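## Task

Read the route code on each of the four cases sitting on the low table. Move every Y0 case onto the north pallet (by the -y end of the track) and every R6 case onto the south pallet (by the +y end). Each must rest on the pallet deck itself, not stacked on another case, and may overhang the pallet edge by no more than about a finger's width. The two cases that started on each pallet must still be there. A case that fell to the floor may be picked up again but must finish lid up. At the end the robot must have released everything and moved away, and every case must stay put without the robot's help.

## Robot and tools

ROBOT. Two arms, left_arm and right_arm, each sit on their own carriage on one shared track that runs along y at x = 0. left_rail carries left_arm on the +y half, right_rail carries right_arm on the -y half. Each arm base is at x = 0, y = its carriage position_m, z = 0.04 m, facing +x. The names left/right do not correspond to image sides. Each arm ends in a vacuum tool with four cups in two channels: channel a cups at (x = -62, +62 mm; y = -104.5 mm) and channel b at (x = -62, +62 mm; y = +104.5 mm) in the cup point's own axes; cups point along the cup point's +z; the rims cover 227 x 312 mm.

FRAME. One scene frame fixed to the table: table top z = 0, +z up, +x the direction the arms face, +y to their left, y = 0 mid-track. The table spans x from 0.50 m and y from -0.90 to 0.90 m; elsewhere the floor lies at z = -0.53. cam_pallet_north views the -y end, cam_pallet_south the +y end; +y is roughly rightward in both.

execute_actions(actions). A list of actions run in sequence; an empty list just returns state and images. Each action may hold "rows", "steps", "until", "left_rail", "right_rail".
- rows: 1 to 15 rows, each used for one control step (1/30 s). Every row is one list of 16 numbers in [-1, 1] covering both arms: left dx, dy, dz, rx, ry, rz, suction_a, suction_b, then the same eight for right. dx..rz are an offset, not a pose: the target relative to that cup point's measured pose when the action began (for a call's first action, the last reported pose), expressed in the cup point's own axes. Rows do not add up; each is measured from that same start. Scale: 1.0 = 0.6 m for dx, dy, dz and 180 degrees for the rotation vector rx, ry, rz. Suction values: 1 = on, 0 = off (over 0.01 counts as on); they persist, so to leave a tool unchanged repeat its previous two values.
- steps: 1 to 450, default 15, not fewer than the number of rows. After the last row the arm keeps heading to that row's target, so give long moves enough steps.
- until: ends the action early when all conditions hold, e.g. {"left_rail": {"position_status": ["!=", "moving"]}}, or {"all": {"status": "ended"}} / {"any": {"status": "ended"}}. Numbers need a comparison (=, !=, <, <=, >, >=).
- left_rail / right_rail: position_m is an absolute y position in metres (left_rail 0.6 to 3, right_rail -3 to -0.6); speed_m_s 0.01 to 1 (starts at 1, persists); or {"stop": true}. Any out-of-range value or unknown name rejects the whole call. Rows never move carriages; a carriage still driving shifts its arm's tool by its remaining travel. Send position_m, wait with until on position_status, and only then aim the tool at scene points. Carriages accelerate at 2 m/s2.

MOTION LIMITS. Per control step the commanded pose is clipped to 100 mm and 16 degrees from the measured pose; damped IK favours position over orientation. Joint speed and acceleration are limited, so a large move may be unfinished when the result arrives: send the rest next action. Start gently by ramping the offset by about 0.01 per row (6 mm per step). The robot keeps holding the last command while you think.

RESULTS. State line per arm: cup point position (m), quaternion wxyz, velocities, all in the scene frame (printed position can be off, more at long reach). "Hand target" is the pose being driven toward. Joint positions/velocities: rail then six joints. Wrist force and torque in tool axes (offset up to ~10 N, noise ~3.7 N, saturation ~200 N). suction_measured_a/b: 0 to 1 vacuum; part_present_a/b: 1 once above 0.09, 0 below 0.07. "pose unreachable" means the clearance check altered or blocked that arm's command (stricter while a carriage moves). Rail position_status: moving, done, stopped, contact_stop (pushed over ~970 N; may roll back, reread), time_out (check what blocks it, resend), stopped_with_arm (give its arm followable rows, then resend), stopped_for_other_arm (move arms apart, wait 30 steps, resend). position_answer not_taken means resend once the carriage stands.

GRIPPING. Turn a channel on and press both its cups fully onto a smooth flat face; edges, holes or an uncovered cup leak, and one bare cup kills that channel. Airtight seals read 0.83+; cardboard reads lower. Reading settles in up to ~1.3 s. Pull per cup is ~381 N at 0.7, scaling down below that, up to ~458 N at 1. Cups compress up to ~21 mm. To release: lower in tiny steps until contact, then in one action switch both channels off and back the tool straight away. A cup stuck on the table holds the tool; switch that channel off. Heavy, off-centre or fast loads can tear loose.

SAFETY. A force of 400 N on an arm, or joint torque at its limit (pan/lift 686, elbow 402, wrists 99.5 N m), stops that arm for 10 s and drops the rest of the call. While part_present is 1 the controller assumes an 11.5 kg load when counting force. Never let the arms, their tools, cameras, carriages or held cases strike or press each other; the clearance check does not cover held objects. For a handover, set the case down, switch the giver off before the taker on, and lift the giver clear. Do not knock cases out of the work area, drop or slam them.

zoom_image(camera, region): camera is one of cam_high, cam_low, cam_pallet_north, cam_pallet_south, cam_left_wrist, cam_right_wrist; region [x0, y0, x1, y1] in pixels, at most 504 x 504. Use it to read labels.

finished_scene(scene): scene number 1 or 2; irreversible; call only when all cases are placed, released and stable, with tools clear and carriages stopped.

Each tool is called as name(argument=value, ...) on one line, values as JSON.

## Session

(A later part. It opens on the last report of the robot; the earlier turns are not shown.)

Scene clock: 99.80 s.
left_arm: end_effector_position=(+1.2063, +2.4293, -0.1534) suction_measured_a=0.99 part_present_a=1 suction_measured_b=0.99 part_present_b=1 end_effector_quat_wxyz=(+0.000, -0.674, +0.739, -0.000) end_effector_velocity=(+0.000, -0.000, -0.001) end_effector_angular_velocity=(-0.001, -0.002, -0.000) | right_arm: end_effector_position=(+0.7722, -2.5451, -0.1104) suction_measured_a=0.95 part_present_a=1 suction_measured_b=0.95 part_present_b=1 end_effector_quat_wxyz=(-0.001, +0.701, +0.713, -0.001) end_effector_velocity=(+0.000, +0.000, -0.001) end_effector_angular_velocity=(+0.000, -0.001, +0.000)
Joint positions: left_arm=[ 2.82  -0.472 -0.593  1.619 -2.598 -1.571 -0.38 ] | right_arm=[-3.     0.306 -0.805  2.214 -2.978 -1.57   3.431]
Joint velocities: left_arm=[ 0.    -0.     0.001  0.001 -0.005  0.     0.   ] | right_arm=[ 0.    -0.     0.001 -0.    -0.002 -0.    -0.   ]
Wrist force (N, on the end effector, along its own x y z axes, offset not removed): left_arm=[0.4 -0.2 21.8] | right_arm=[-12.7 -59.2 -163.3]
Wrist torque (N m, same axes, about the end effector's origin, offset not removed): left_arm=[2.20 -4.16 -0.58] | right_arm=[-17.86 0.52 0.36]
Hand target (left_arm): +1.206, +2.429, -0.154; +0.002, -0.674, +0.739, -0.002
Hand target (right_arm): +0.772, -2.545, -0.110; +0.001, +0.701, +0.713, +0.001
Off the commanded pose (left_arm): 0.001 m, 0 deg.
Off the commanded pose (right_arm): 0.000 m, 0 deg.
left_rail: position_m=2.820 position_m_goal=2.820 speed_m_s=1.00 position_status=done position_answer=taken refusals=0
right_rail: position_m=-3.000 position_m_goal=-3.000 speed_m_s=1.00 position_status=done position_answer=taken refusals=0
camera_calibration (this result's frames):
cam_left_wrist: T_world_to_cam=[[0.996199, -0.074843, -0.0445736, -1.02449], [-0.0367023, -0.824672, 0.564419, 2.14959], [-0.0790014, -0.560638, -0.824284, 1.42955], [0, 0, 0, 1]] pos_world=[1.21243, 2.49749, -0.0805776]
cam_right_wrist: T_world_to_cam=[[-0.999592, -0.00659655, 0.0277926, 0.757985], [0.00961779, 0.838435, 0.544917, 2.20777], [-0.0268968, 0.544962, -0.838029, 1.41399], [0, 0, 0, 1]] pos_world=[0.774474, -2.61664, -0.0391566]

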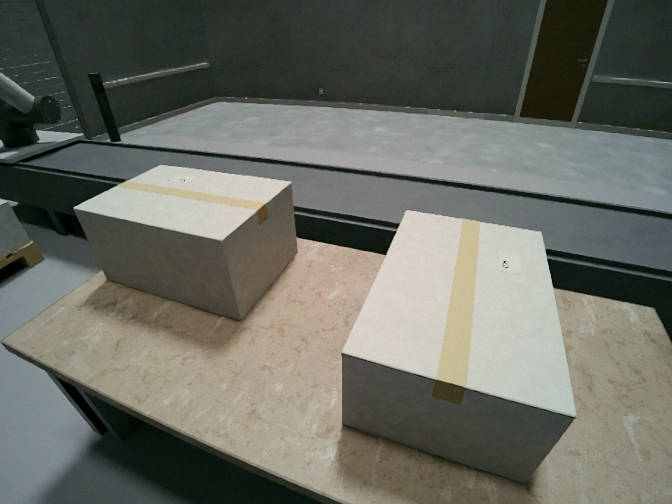

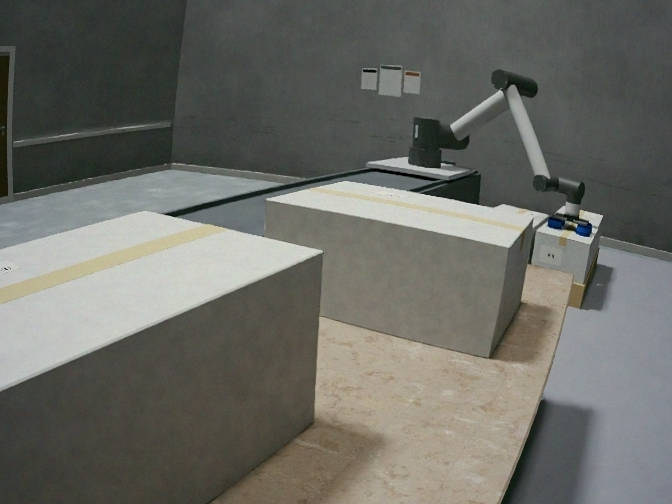

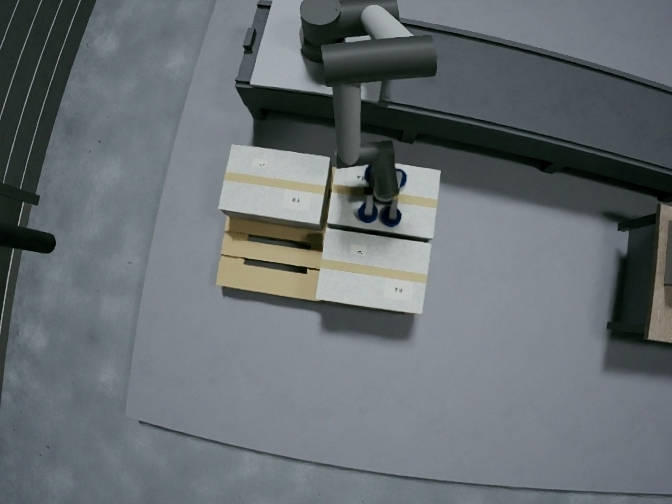

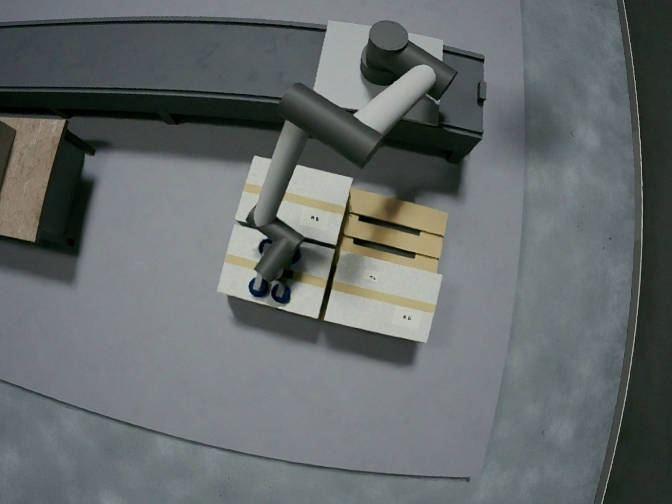

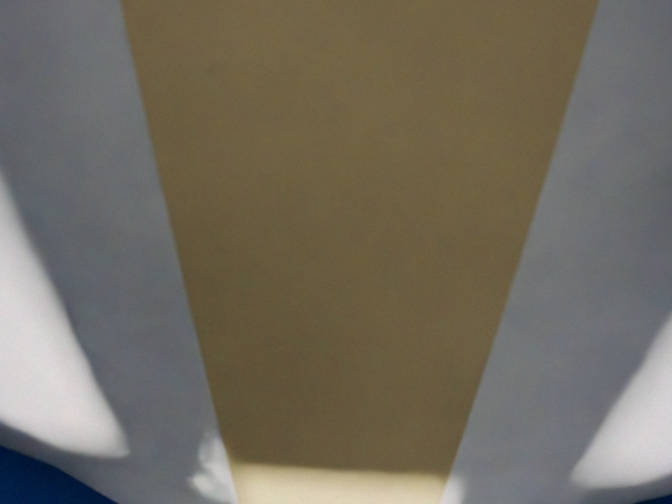

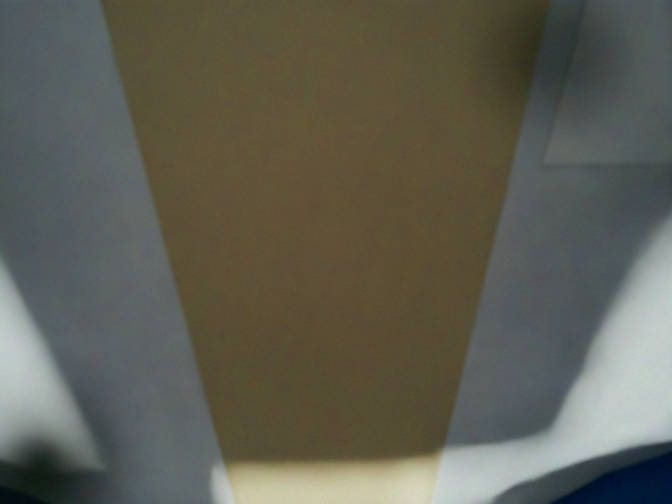

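execute_actions(actions=[])

Scene clock: 100.20 s.
left_arm: end_effector_position=(+1.2063, +2.4293, -0.1540) suction_measured_a=0.99 part_present_a=1 suction_measured_b=0.99 part_present_b=1 end_effector_quat_wxyz=(+0.002, -0.674, +0.739, -0.002) end_effector_velocity=(+0.000, -0.000, -0.001) end_effector_angular_velocity=(+0.000, -0.003, +0.000) | right_arm: end_effector_position=(+0.7724, -2.5451, -0.1103) suction_measured_a=0.95 part_present_a=1 suction_measured_b=0.95 part_present_b=1 end_effector_quat_wxyz=(+0.001, +0.701, +0.713, +0.001) end_effector_velocity=(-0.000, -0.000, +0.000) end_effector_angular_velocity=(-0.001, -0.003, +0.000)
Joint positions: left_arm=[ 2.82  -0.473 -0.592  1.621 -2.605 -1.569 -0.381] | right_arm=[-3.     0.306 -0.804  2.216 -2.985 -1.571  3.431]
Joint velocities: left_arm=[ 0.    -0.     0.001  0.001 -0.004  0.001 -0.   ] | right_arm=[ 0.     0.001  0.     0.001 -0.004 -0.002  0.   ]
Wrist force (N, on the end effector, along its own x y z axes, offset not removed): left_arm=[-15.8 46.5 -133.8] | right_arm=[-18.2 -6.4 -200.0]
Wrist torque (N m, same axes, about the end effector's origin, offset not removed): left_arm=[-13.76 -6.77 0.45] | right_arm=[19.15 -1.37 -1.84]
Hand target (left_arm): +1.206, +2.429, -0.154; +0.002, -0.674, +0.739, -0.002
Hand target (right_arm): +0.772, -2.545, -0.110; +0.001, +0.701, +0.713, +0.001
Off the commanded pose (left_arm): 0.000 m, 0 deg.
Off the commanded pose (right_arm): 0.000 m, 0 deg.
left_rail: position_m=2.820 position_m_goal=2.820 speed_m_s=1.00 position_status=done position_answer=taken refusals=0
right_rail: position_m=-3.000 position_m_goal=-3.000 speed_m_s=1.00 position_status=done position_answer=taken refusals=0
camera_calibration (this result's frames):
cam_left_wrist: T_world_to_cam=[[0.996395, -0.0748651, -0.039903, -1.02403], [-0.0393216, -0.824339, 0.56473, 2.15228], [-0.0751721, -0.561125, -0.824311, 1.42566], [0, 0, 0, 1]] pos_world=[1.21214, 2.49752, -0.0811358]
cam_right_wrist: T_world_to_cam=[[-0.999712, -0.0065255, 0.0230928, 0.757864], [0.0071237, 0.838237, 0.54526, 2.20913], [-0.0229153, 0.545268, -0.837949, 1.41177], [0, 0, 0, 1]] pos_world=[0.774259, -2.61662, -0.0390619]

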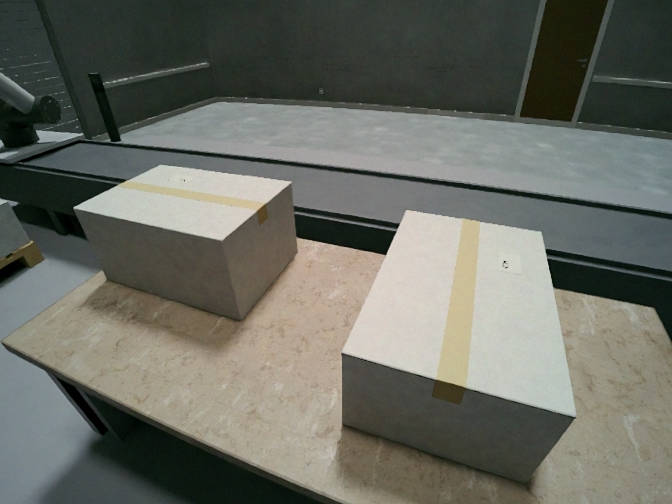

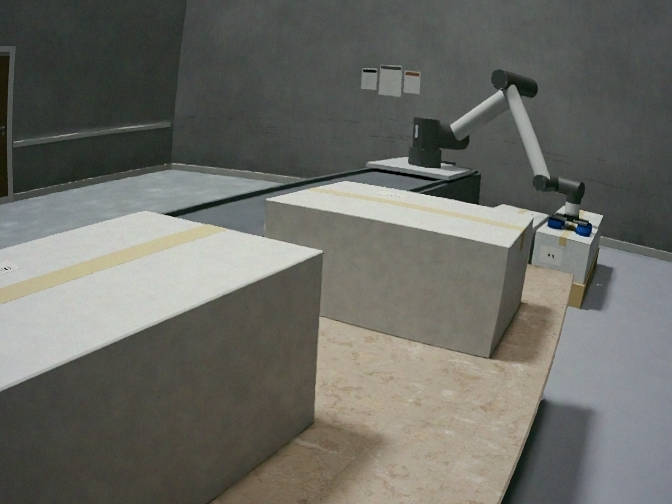

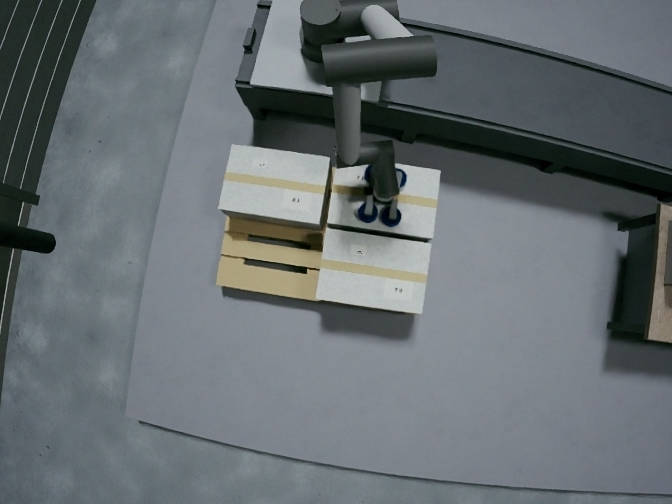

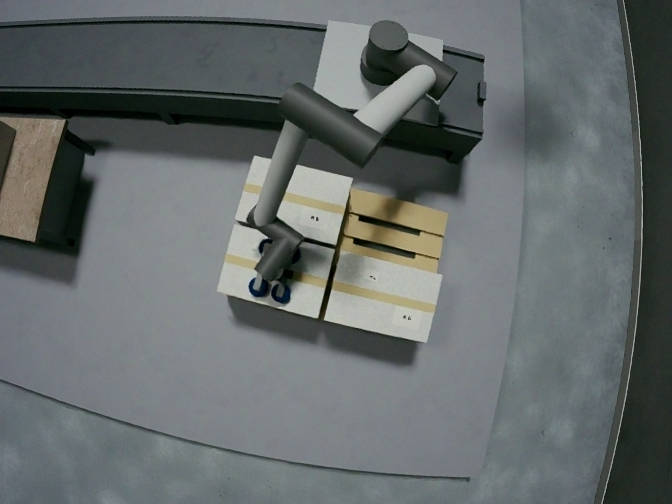

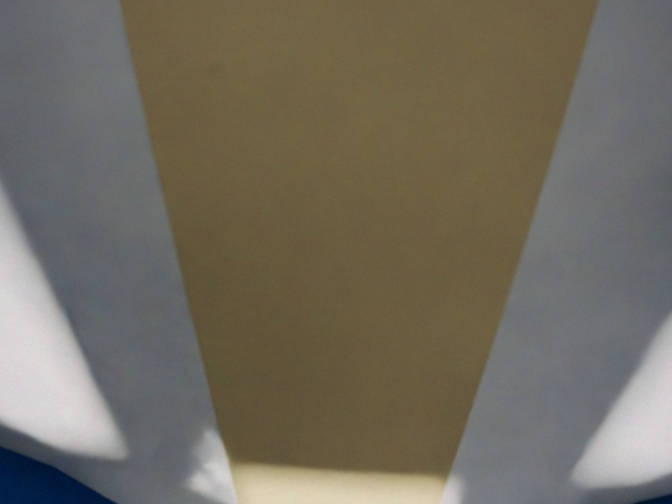

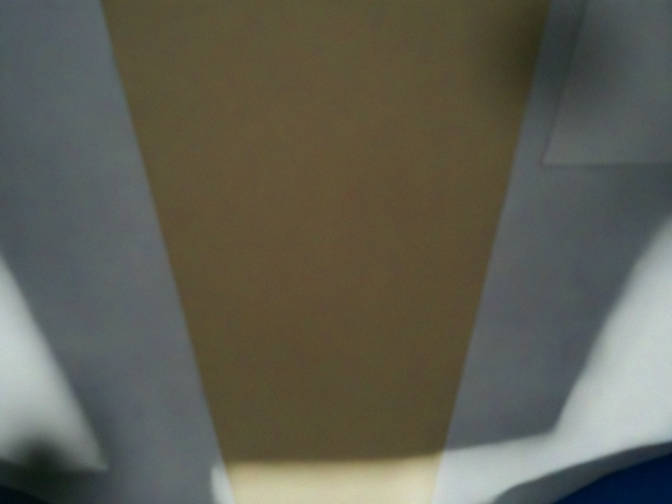

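Overshot the levelling; releasing now with a gentle rise.

execute_actions(actions=[{"rows":[
[0,0,-0.005,0,0,0,0,0,0,0,-0.006,0,0,0,0,0],
[0,0,-0.009,0,0,0,0,0,0,0,-0.010,0,0,0,0,0],
[0,0,-0.013,0,0,0,0,0,0,0,-0.014,0,0,0,0,0],
[0,0,-0.017,0,0,0,0,0,0,0,-0.018,0,0,0,0,0],
[0,0,-0.021,0,0,0,0,0,0,0,-0.022,0,0,0,0,0],
[0,0,-0.025,0,0,0,0,0,0,0,-0.026,0,0,0,0,0],
[0,0,-0.030,0,0,0,0,0,0,0,-0.030,0,0,0,0,0],
[0,0,-0.036,0,0,0,0,0,0,0,-0.036,0,0,0,0,0],
[0,0,-0.045,0,0,0,0,0,0,0,-0.045,0,0,0,0,0],
[0,0,-0.06,0,0,0,0,0,0,0,-0.06,0,0,0,0,0],
[0,0,-0.09,0,0,0,0,0,0,0,-0.09,0,0,0,0,0],
[0,0,-0.13,0,0,0,0,0,0,0,-0.13,0,0,0,0,0],
[0,0,-0.2,0,0,0,0,0,0,0,-0.2,0,0,0,0,0]
],"steps":13}])

Scene clock: 102.30 s.
left_arm: end_effector_position=(+1.2052, +2.4298, -0.1228) suction_measured_a=0.00 part_present_a=0 suction_measured_b=0.00 part_present_b=0 end_effector_quat_wxyz=(+0.001, -0.674, +0.739, -0.001) end_effector_velocity=(+0.000, -0.000, +0.301) end_effector_angular_velocity=(+0.001, +0.004, +0.000) | right_arm: end_effector_position=(+0.7713, -2.5454, -0.0792) suction_measured_a=0.01 part_present_a=0 suction_measured_b=0.01 part_present_b=0 end_effector_quat_wxyz=(+0.001, +0.701, +0.713, +0.000) end_effector_velocity=(-0.003, +0.001, +0.283) end_effector_angular_velocity=(+0.003, -0.005, -0.001)
Joint positions: left_arm=[ 2.82  -0.473 -0.624  1.628 -2.578 -1.569 -0.381] | right_arm=[-3.     0.306 -0.849  2.222 -2.944 -1.572  3.432]
Joint velocities: left_arm=[ 0.     0.    -0.295  0.051  0.247 -0.001 -0.   ] | right_arm=[ 0.     0.001 -0.404  0.043  0.355  0.001  0.003]
Wrist force (N, on the end effector, along its own x y z axes, offset not removed): left_arm=[1.4 -0.4 11.9] | right_arm=[0.9 -6.2 25.9]
Wrist torque (N m, same axes, about the end effector's origin, offset not removed): left_arm=[0.68 0.25 -0.55] | right_arm=[-0.77 -0.62 -0.32]
Hand target (left_arm): +1.207, +2.430, -0.039; +0.002, -0.674, +0.739, -0.003
Hand target (right_arm): +0.771, -2.545, +0.001; +0.002, +0.701, +0.713, +0.004
Off the commanded pose (left_arm): 0.089 m, 0 deg.
Off the commanded pose (right_arm): 0.089 m, 0 deg.
left_rail: position_m=2.820 position_m_goal=2.820 speed_m_s=1.00 position_status=done position_answer=taken refusals=0
right_rail: position_m=-3.000 position_m_goal=-3.000 speed_m_s=1.00 position_status=done position_answer=taken refusals=0
camera_calibration (this result's frames):
cam_left_wrist: T_world_to_cam=[[0.996314, -0.0748026, -0.0419917, -1.02199], [-0.0381824, -0.825045, 0.563775, 2.13525], [-0.0768168, -0.560094, -0.82486, 1.45097], [0, 0, 0, 1]] pos_world=[1.21121, 2.49791, -0.0498674]
cam_right_wrist: T_world_to_cam=[[-0.999669, -0.00655664, 0.024858, 0.756098], [0.00803712, 0.838756, 0.544448, 2.19296], [-0.0244196, 0.544468, -0.838426, 1.43709], [0, 0, 0, 1]] pos_world=[0.773316, -2.61686, -0.00785298]

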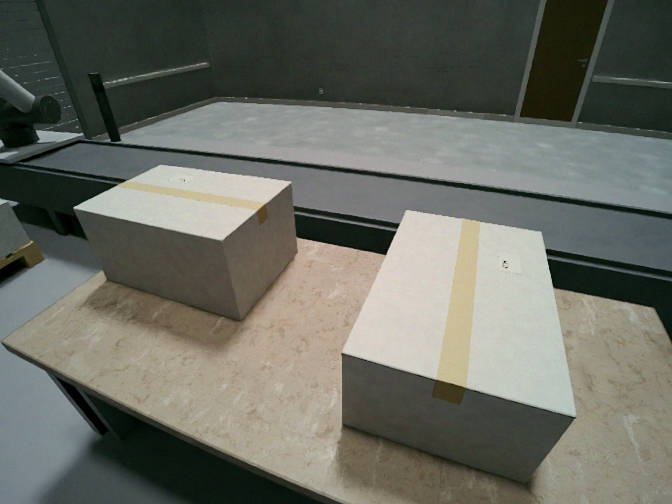

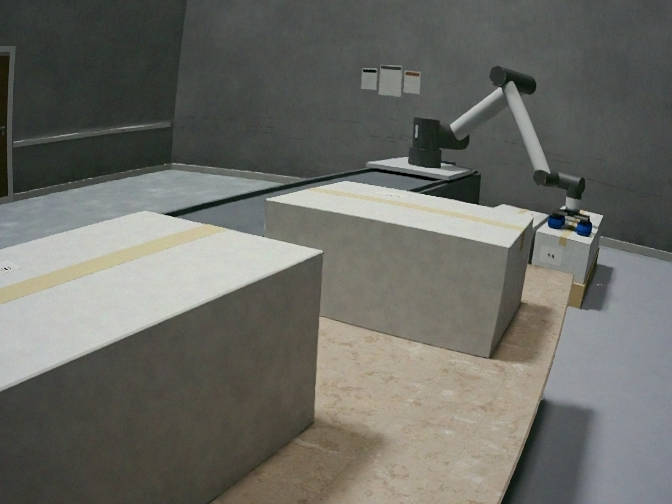

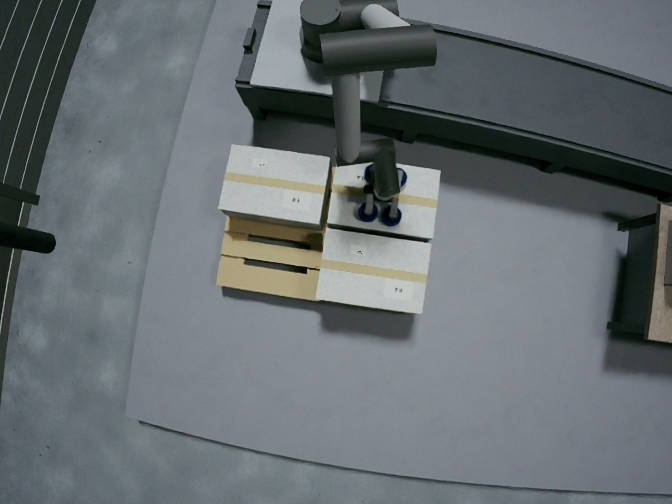

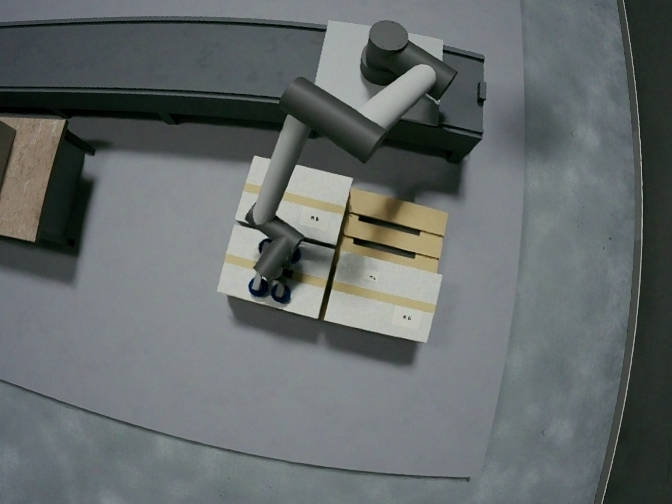

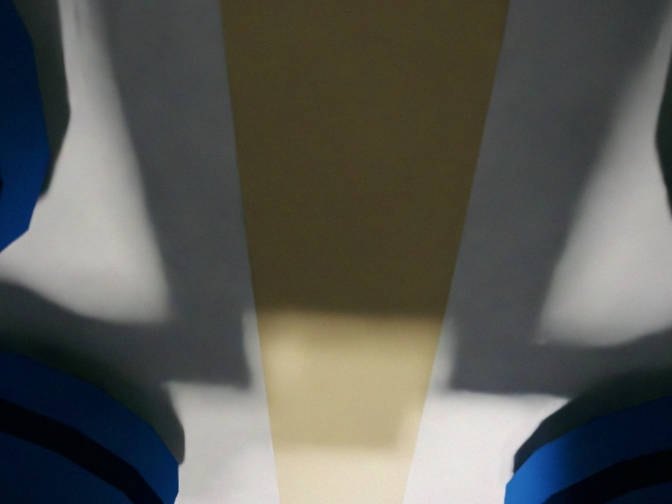

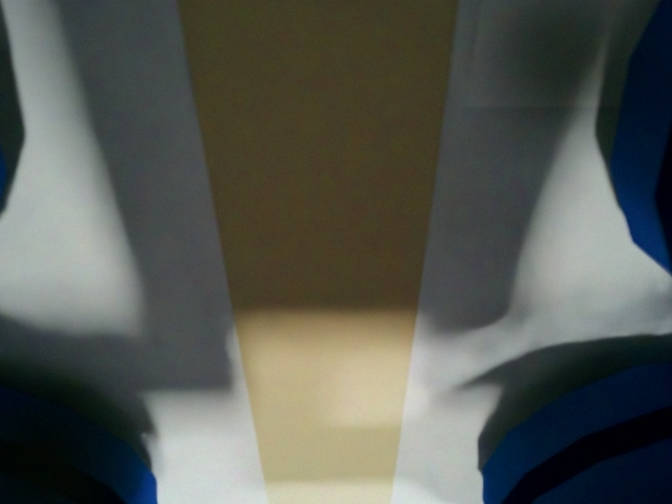

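execute_actions(actions=[{"rows":[[0.154,0.580,-0.905,0,0,-0.029,0,0,0.085,-0.617,-0.832,0,0,0.144,0,0]],"steps":1}])

zoom_image(camera="cam_pallet_north", region=[300, 140, 460, 260])

zoom_image(camera="cam_pallet_south", region=[200, 205, 360, 335])

Scene clock: 107.57 s.
left_arm: end_effector_position=(+1.2065, +2.4298, -0.0392) suction_measured_a=0.00 part_present_a=0 suction_measured_b=0.00 part_present_b=0 end_effector_quat_wxyz=(+0.002, -0.674, +0.739, -0.003) end_effector_velocity=(-0.026, -0.012, +0.018) end_effector_angular_velocity=(+0.007, +0.016, +0.005) | right_arm: end_effector_position=(+0.7704, -2.5446, +0.0009) suction_measured_a=0.01 part_present_a=0 suction_measured_b=0.01 part_present_b=0 end_effector_quat_wxyz=(+0.002, +0.701, +0.713, +0.004) end_effector_velocity=(-0.033, +0.011, +0.013) end_effector_angular_velocity=(+0.004, +0.021, -0.012)
Joint positions: left_arm=[ 2.82  -0.472 -0.703  1.638 -2.512 -1.569 -0.38 ] | right_arm=[-3.     0.307 -0.962  2.23  -2.848 -1.571  3.433]
Joint velocities: left_arm=[ 0.    -0.018 -0.031  0.029  0.019 -0.001 -0.023] | right_arm=[ 0.     0.021 -0.031  0.026  0.024  0.009  0.033]
Wrist force (N, on the end effector, along its own x y z axes, offset not removed): left_arm=[2.7 -4.2 -4.8] | right_arm=[6.2 -3.5 8.8]
Wrist torque (N m, same axes, about the end effector's origin, offset not removed): left_arm=[0.29 0.00 -0.54] | right_arm=[-0.33 -1.36 -0.35]
Hand target (left_arm): +1.152, +2.420, +0.030; +0.000, -0.705, +0.709, -0.001
Hand target (right_arm): +0.709, -2.537, +0.062; -0.002, +0.784, +0.621, +0.006
Off the commanded pose (left_arm): 0.585 m, 5 deg; position clipped at the last step of the last action.
Off the commanded pose (right_arm): 0.561 m, 26 deg; position and orientation clipped at the last step of the last action.
left_rail: position_m=2.820 position_m_goal=2.820 speed_m_s=1.00 position_status=done position_answer=taken refusals=0
right_rail: position_m=-3.000 position_m_goal=-3.000 speed_m_s=1.00 position_status=done position_answer=taken refusals=0
camera_calibration (this result's frames):
cam_left_wrist: T_world_to_cam=[[0.996467, -0.0748826, -0.0380254, -1.01962], [-0.0403332, -0.823828, 0.565403, 2.08786], [-0.0736653, -0.561872, -0.823938, 1.52055], [0, 0, 0, 1]] pos_world=[1.21224, 2.49804, 0.0335885]
cam_right_wrist: T_world_to_cam=[[-0.999831, -0.00652722, 0.0171662, 0.753424], [0.00392831, 0.837068, 0.547085, 2.14761], [-0.0179402, 0.54706, -0.836901, 1.50538], [0, 0, 0, 1]] pos_world=[0.771868, -2.61632, 0.071999]

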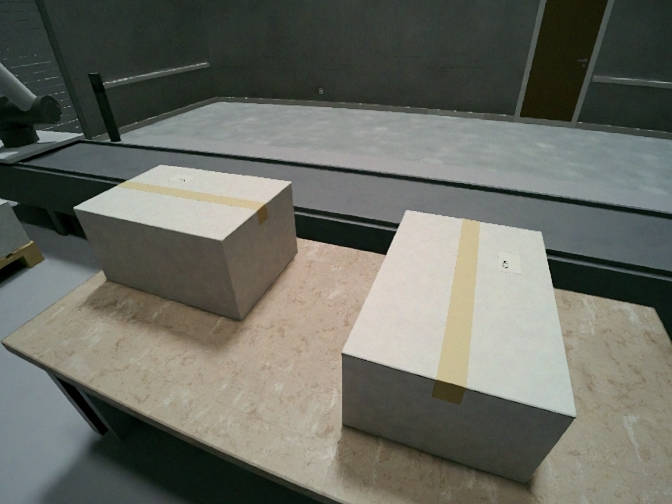

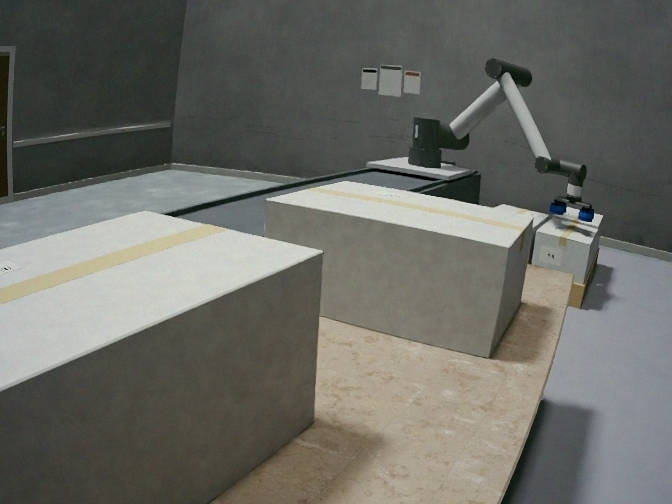

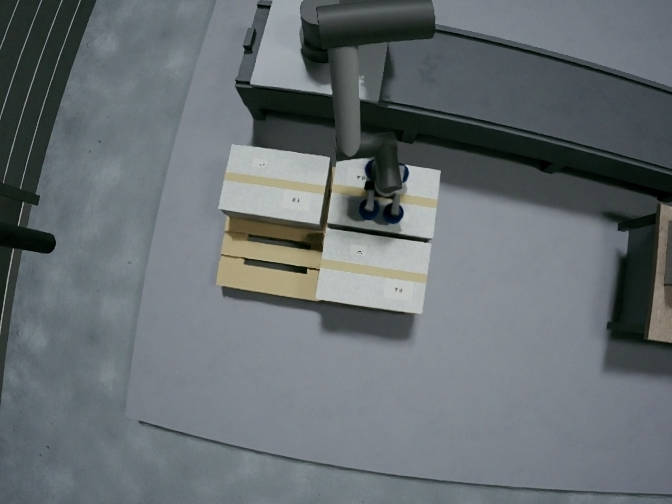

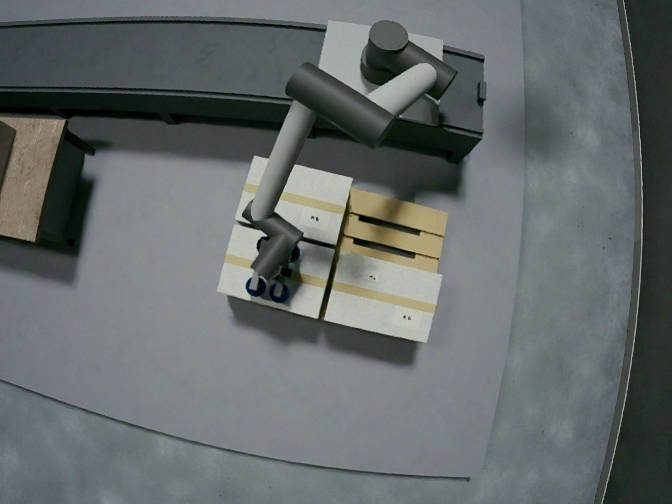

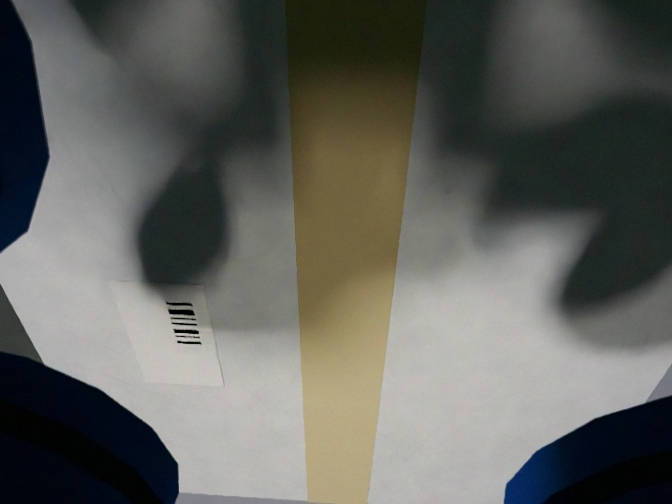

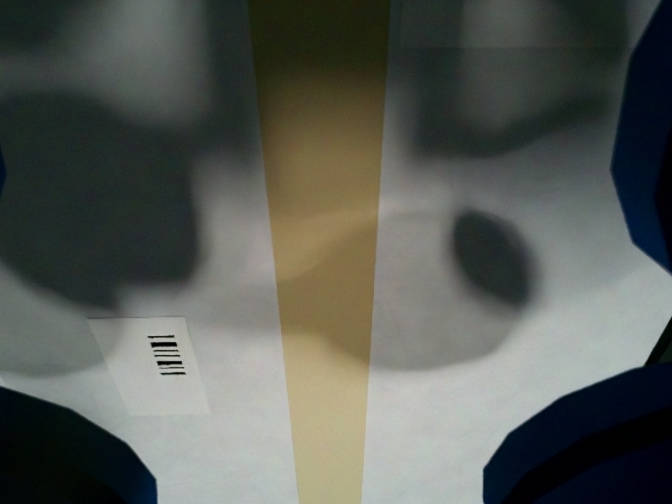

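Region (300, 140, 460, 260) of cam_pallet_north's 672x504 image, scaled by 3.150, with more detail than that image has; it fills the top 378 rows of this view, and the rest is white.

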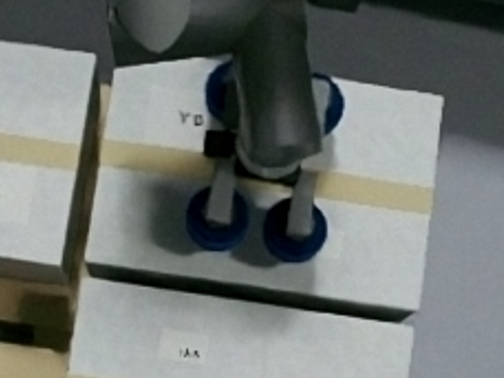

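Region (200, 205, 360, 335) of cam_pallet_south's 672x504 image, scaled by 3.150, with more detail than that image has; it fills the top 410 rows of this view, and the rest is white.

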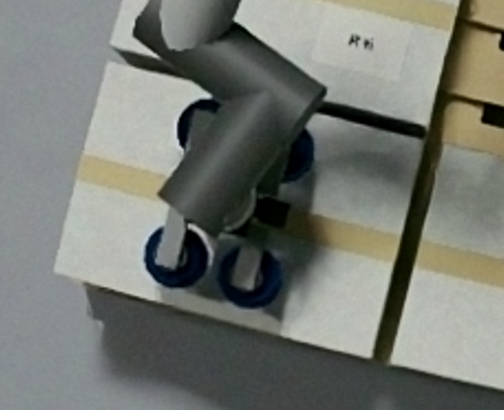

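execute_actions(actions=[{"steps":1}])

Scene clock: 108.27 s.
left_arm: end_effector_position=(+1.1519, +2.4205, +0.0297) suction_measured_a=0.00 part_present_a=0 suction_measured_b=0.00 part_present_b=0 end_effector_quat_wxyz=(-0.000, +0.705, -0.709, +0.001) end_effector_velocity=(-0.030, -0.014, +0.020) end_effector_angular_velocity=(+0.008, +0.015, +0.005) | right_arm: end_effector_position=(+0.7087, -2.5375, +0.0623) suction_measured_a=0.01 part_present_a=0 suction_measured_b=0.01 part_present_b=0 end_effector_quat_wxyz=(-0.002, +0.784, +0.621, +0.006) end_effector_velocity=(-0.035, +0.008, +0.013) end_effector_angular_velocity=(-0.006, +0.020, -0.023)
Joint positions: left_arm=[ 2.82  -0.5   -0.802  1.719 -2.49  -1.571 -0.493] | right_arm=[-3.     0.336 -1.074  2.297 -2.805 -1.563  3.708]
Joint velocities: left_arm=[ 0.    -0.022 -0.034  0.031  0.021  0.    -0.027] | right_arm=[ 0.     0.023 -0.035  0.026  0.029 -0.     0.046]
Wrist force (N, on the end effector, along its own x y z axes, offset not removed): left_arm=[-1.1 -3.1 -1.7] | right_arm=[3.6 -0.5 10.1]
Wrist torque (N m, same axes, about the end effector's origin, offset not removed): left_arm=[0.34 0.52 -0.59] | right_arm=[0.04 -0.97 -0.11]
Hand target (left_arm): +1.097, +2.412, +0.099; -0.001, +0.707, -0.708, +0.001
Hand target (right_arm): +0.648, -2.531, +0.124; -0.001, +0.838, +0.546, +0.006
Off the commanded pose (left_arm): 0.496 m, 0 deg; position clipped at the last step of the last action.
Off the commanded pose (right_arm): 0.474 m, 12 deg; position clipped at the last step of the last action.
left_rail: position_m=2.820 position_m_goal=2.820 speed_m_s=1.00 position_status=done position_answer=taken refusals=0
right_rail: position_m=-3.000 position_m_goal=-3.000 speed_m_s=1.00 position_status=done position_answer=taken refusals=0
camera_calibration (this result's frames):
cam_left_wrist: T_world_to_cam=[[0.999001, 0.0108383, -0.0433469, -1.17349], [0.0334511, -0.824574, 0.564764, 1.95595], [-0.0296216, -0.56565, -0.824113, 1.52651], [0, 0, 0, 1]] pos_world=[1.15211, 2.48902, 0.102498]
cam_right_wrist: T_world_to_cam=[[-0.971104, 0.237751, 0.0207702, 1.28994], [0.208983, 0.805108, 0.555091, 1.88134], [0.115251, 0.543392, -0.83153, 1.44773], [0, 0, 0, 1]] pos_world=[0.692648, -2.60805, 0.132723]

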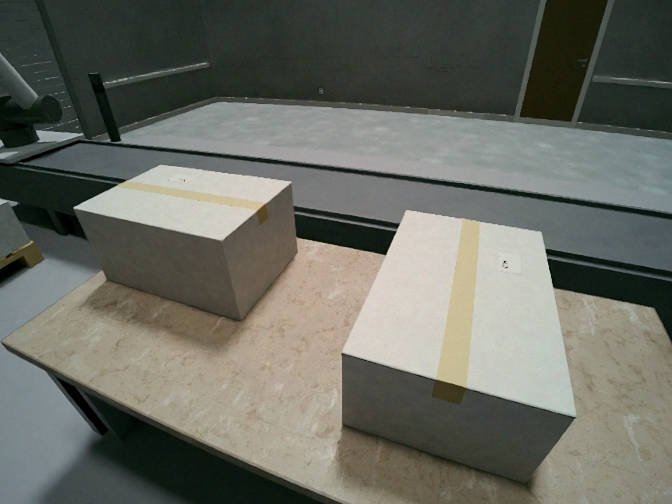

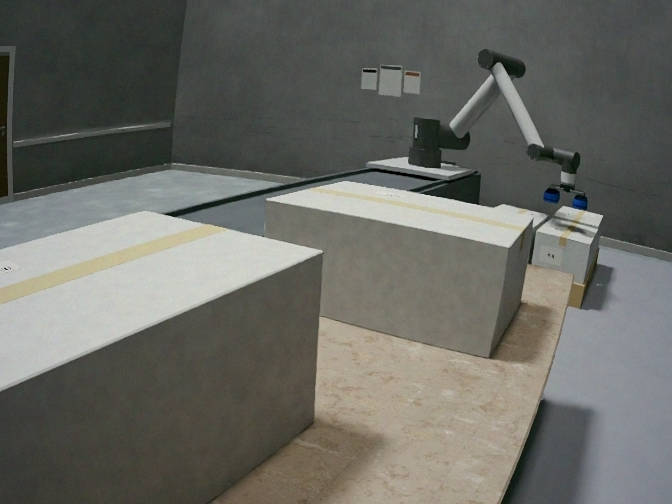

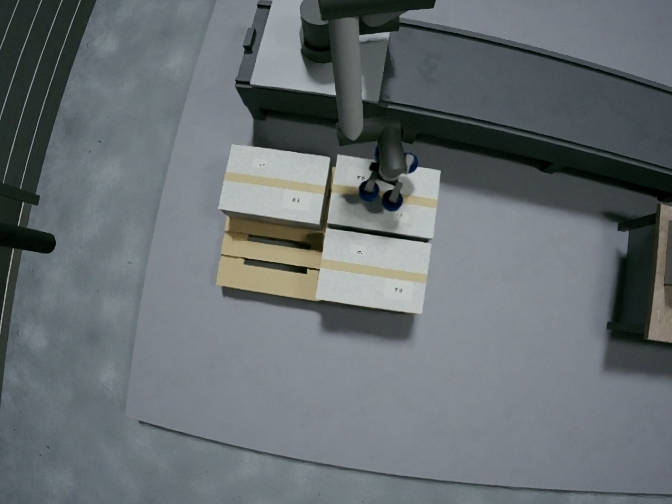

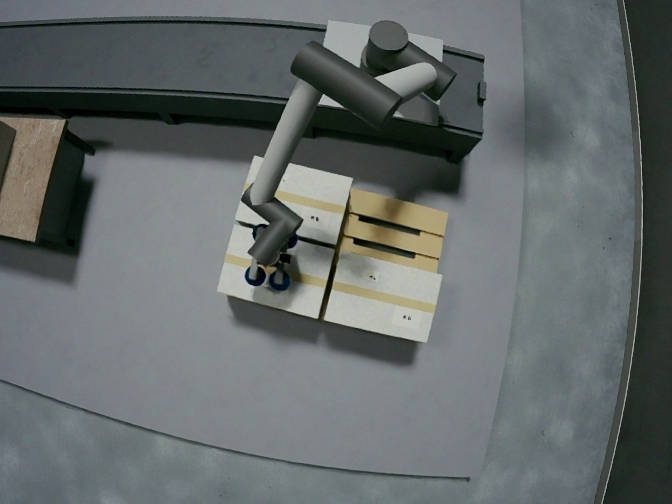

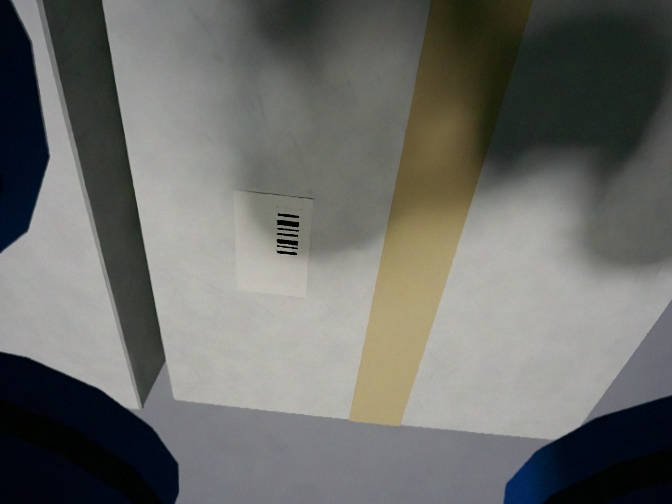

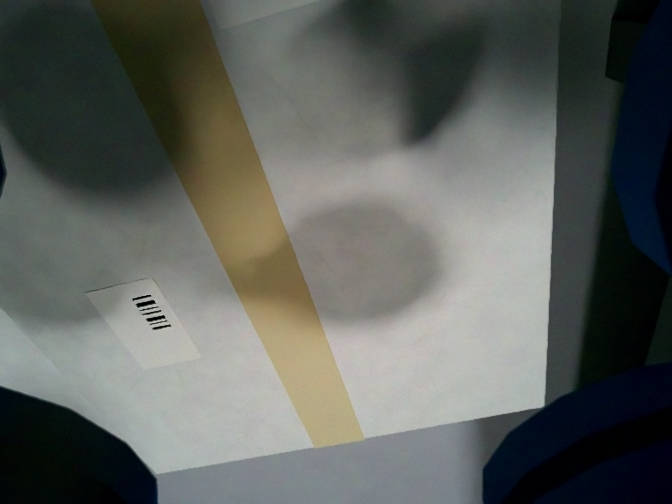

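execute_actions(actions=[{"steps":1,"left_rail":{"position_m":1.45},"right_rail":{"position_m":-1.75}}])

Scene clock: 110.93 s.
left_arm: end_effector_position=(+1.0970, +2.4115, +0.0988) suction_measured_a=0.00 part_present_a=0 suction_measured_b=0.00 part_present_b=0 end_effector_quat_wxyz=(-0.001, +0.707, -0.708, +0.001) end_effector_velocity=(-0.029, -0.016, +0.016) end_effector_angular_velocity=(+0.010, +0.015, +0.002) | right_arm: end_effector_position=(+0.6477, -2.5306, +0.1241) suction_measured_a=0.01 part_present_a=0 suction_measured_b=0.01 part_present_b=0 end_effector_quat_wxyz=(-0.001, +0.838, +0.546, +0.006) end_effector_velocity=(-0.033, +0.007, +0.009) end_effector_angular_velocity=(-0.016, +0.018, -0.004)
Joint positions: left_arm=[ 2.82  -0.529 -0.902  1.792 -2.463 -1.569 -0.528] | right_arm=[-3.     0.371 -1.193  2.35  -2.739 -1.565  3.929]
Joint velocities: left_arm=[-0.005 -0.021 -0.031  0.026  0.023  0.001 -0.023] | right_arm=[ 0.004  0.023 -0.031  0.021  0.032 -0.008  0.027]
Wrist force (N, on the end effector, along its own x y z axes, offset not removed): left_arm=[-1.5 -1.1 -1.0] | right_arm=[6.2 -0.1 10.1]
Wrist torque (N m, same axes, about the end effector's origin, offset not removed): left_arm=[0.60 0.55 -0.48] | right_arm=[0.06 -1.23 -0.24]
Hand target (left_arm): +1.042, +2.401, +0.168; -0.001, +0.707, -0.708, +0.001
Hand target (right_arm): +0.588, -2.522, +0.187; +0.001, +0.843, +0.538, +0.003
Off the commanded pose (left_arm): 0.407 m, 0 deg; position clipped at the last step of the last action.
Off the commanded pose (right_arm): 0.387 m, 1 deg; position clipped at the last step of the last action.
left_rail: position_m=2.820 position_m_goal=1.450 speed_m_s=1.00 position_status=moving position_answer=taken refusals=0
right_rail: position_m=-3.000 position_m_goal=-1.750 speed_m_s=1.00 position_status=moving position_answer=taken refusals=0
camera_calibration (this result's frames):
cam_left_wrist: T_world_to_cam=[[0.998986, 0.0156142, -0.0422329, -1.12712], [0.0367457, -0.824783, 0.564254, 1.90824], [-0.0260226, -0.565233, -0.824521, 1.5719], [0, 0, 0, 1]] pos_world=[1.09676, 2.47997, 0.17173]
cam_right_wrist: T_world_to_cam=[[-0.910409, 0.413141, 0.021687, 1.63226], [0.354678, 0.752447, 0.555002, 1.62664], [0.212976, 0.512971, -0.831566, 1.36211], [0, 0, 0, 1]] pos_world=[0.618987, -2.59704, 0.194499]

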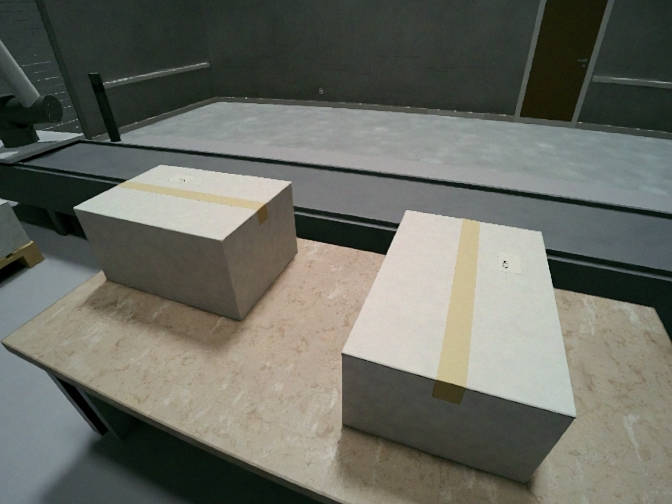

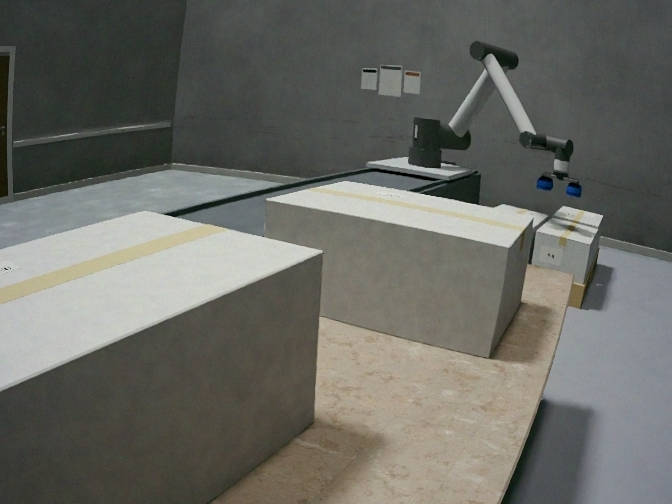

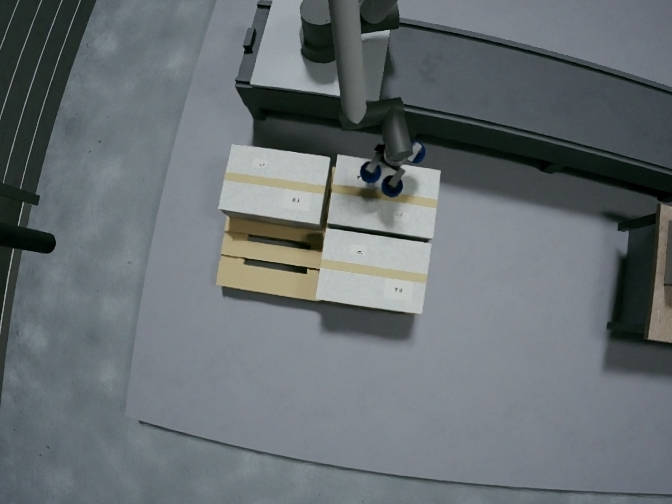

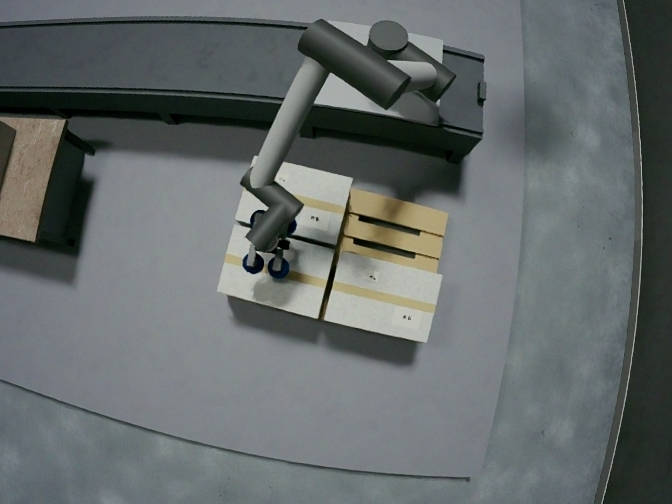

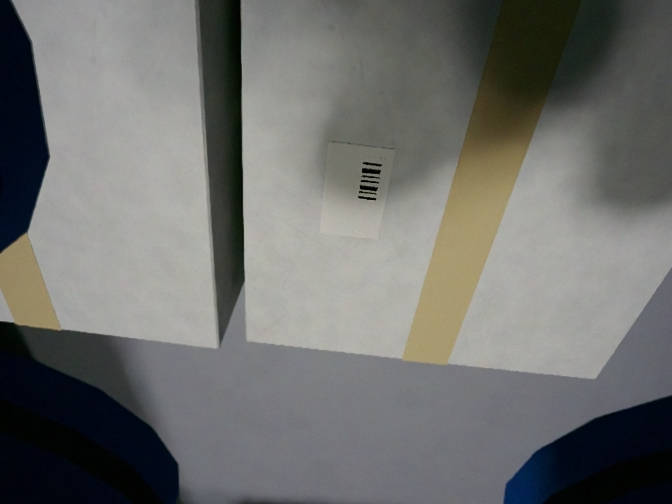

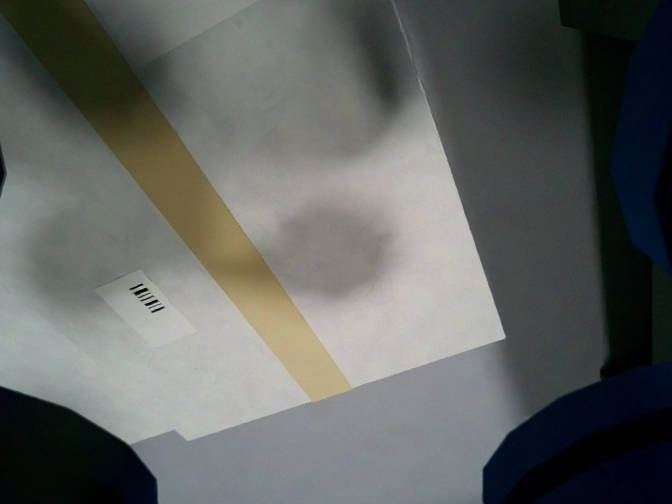

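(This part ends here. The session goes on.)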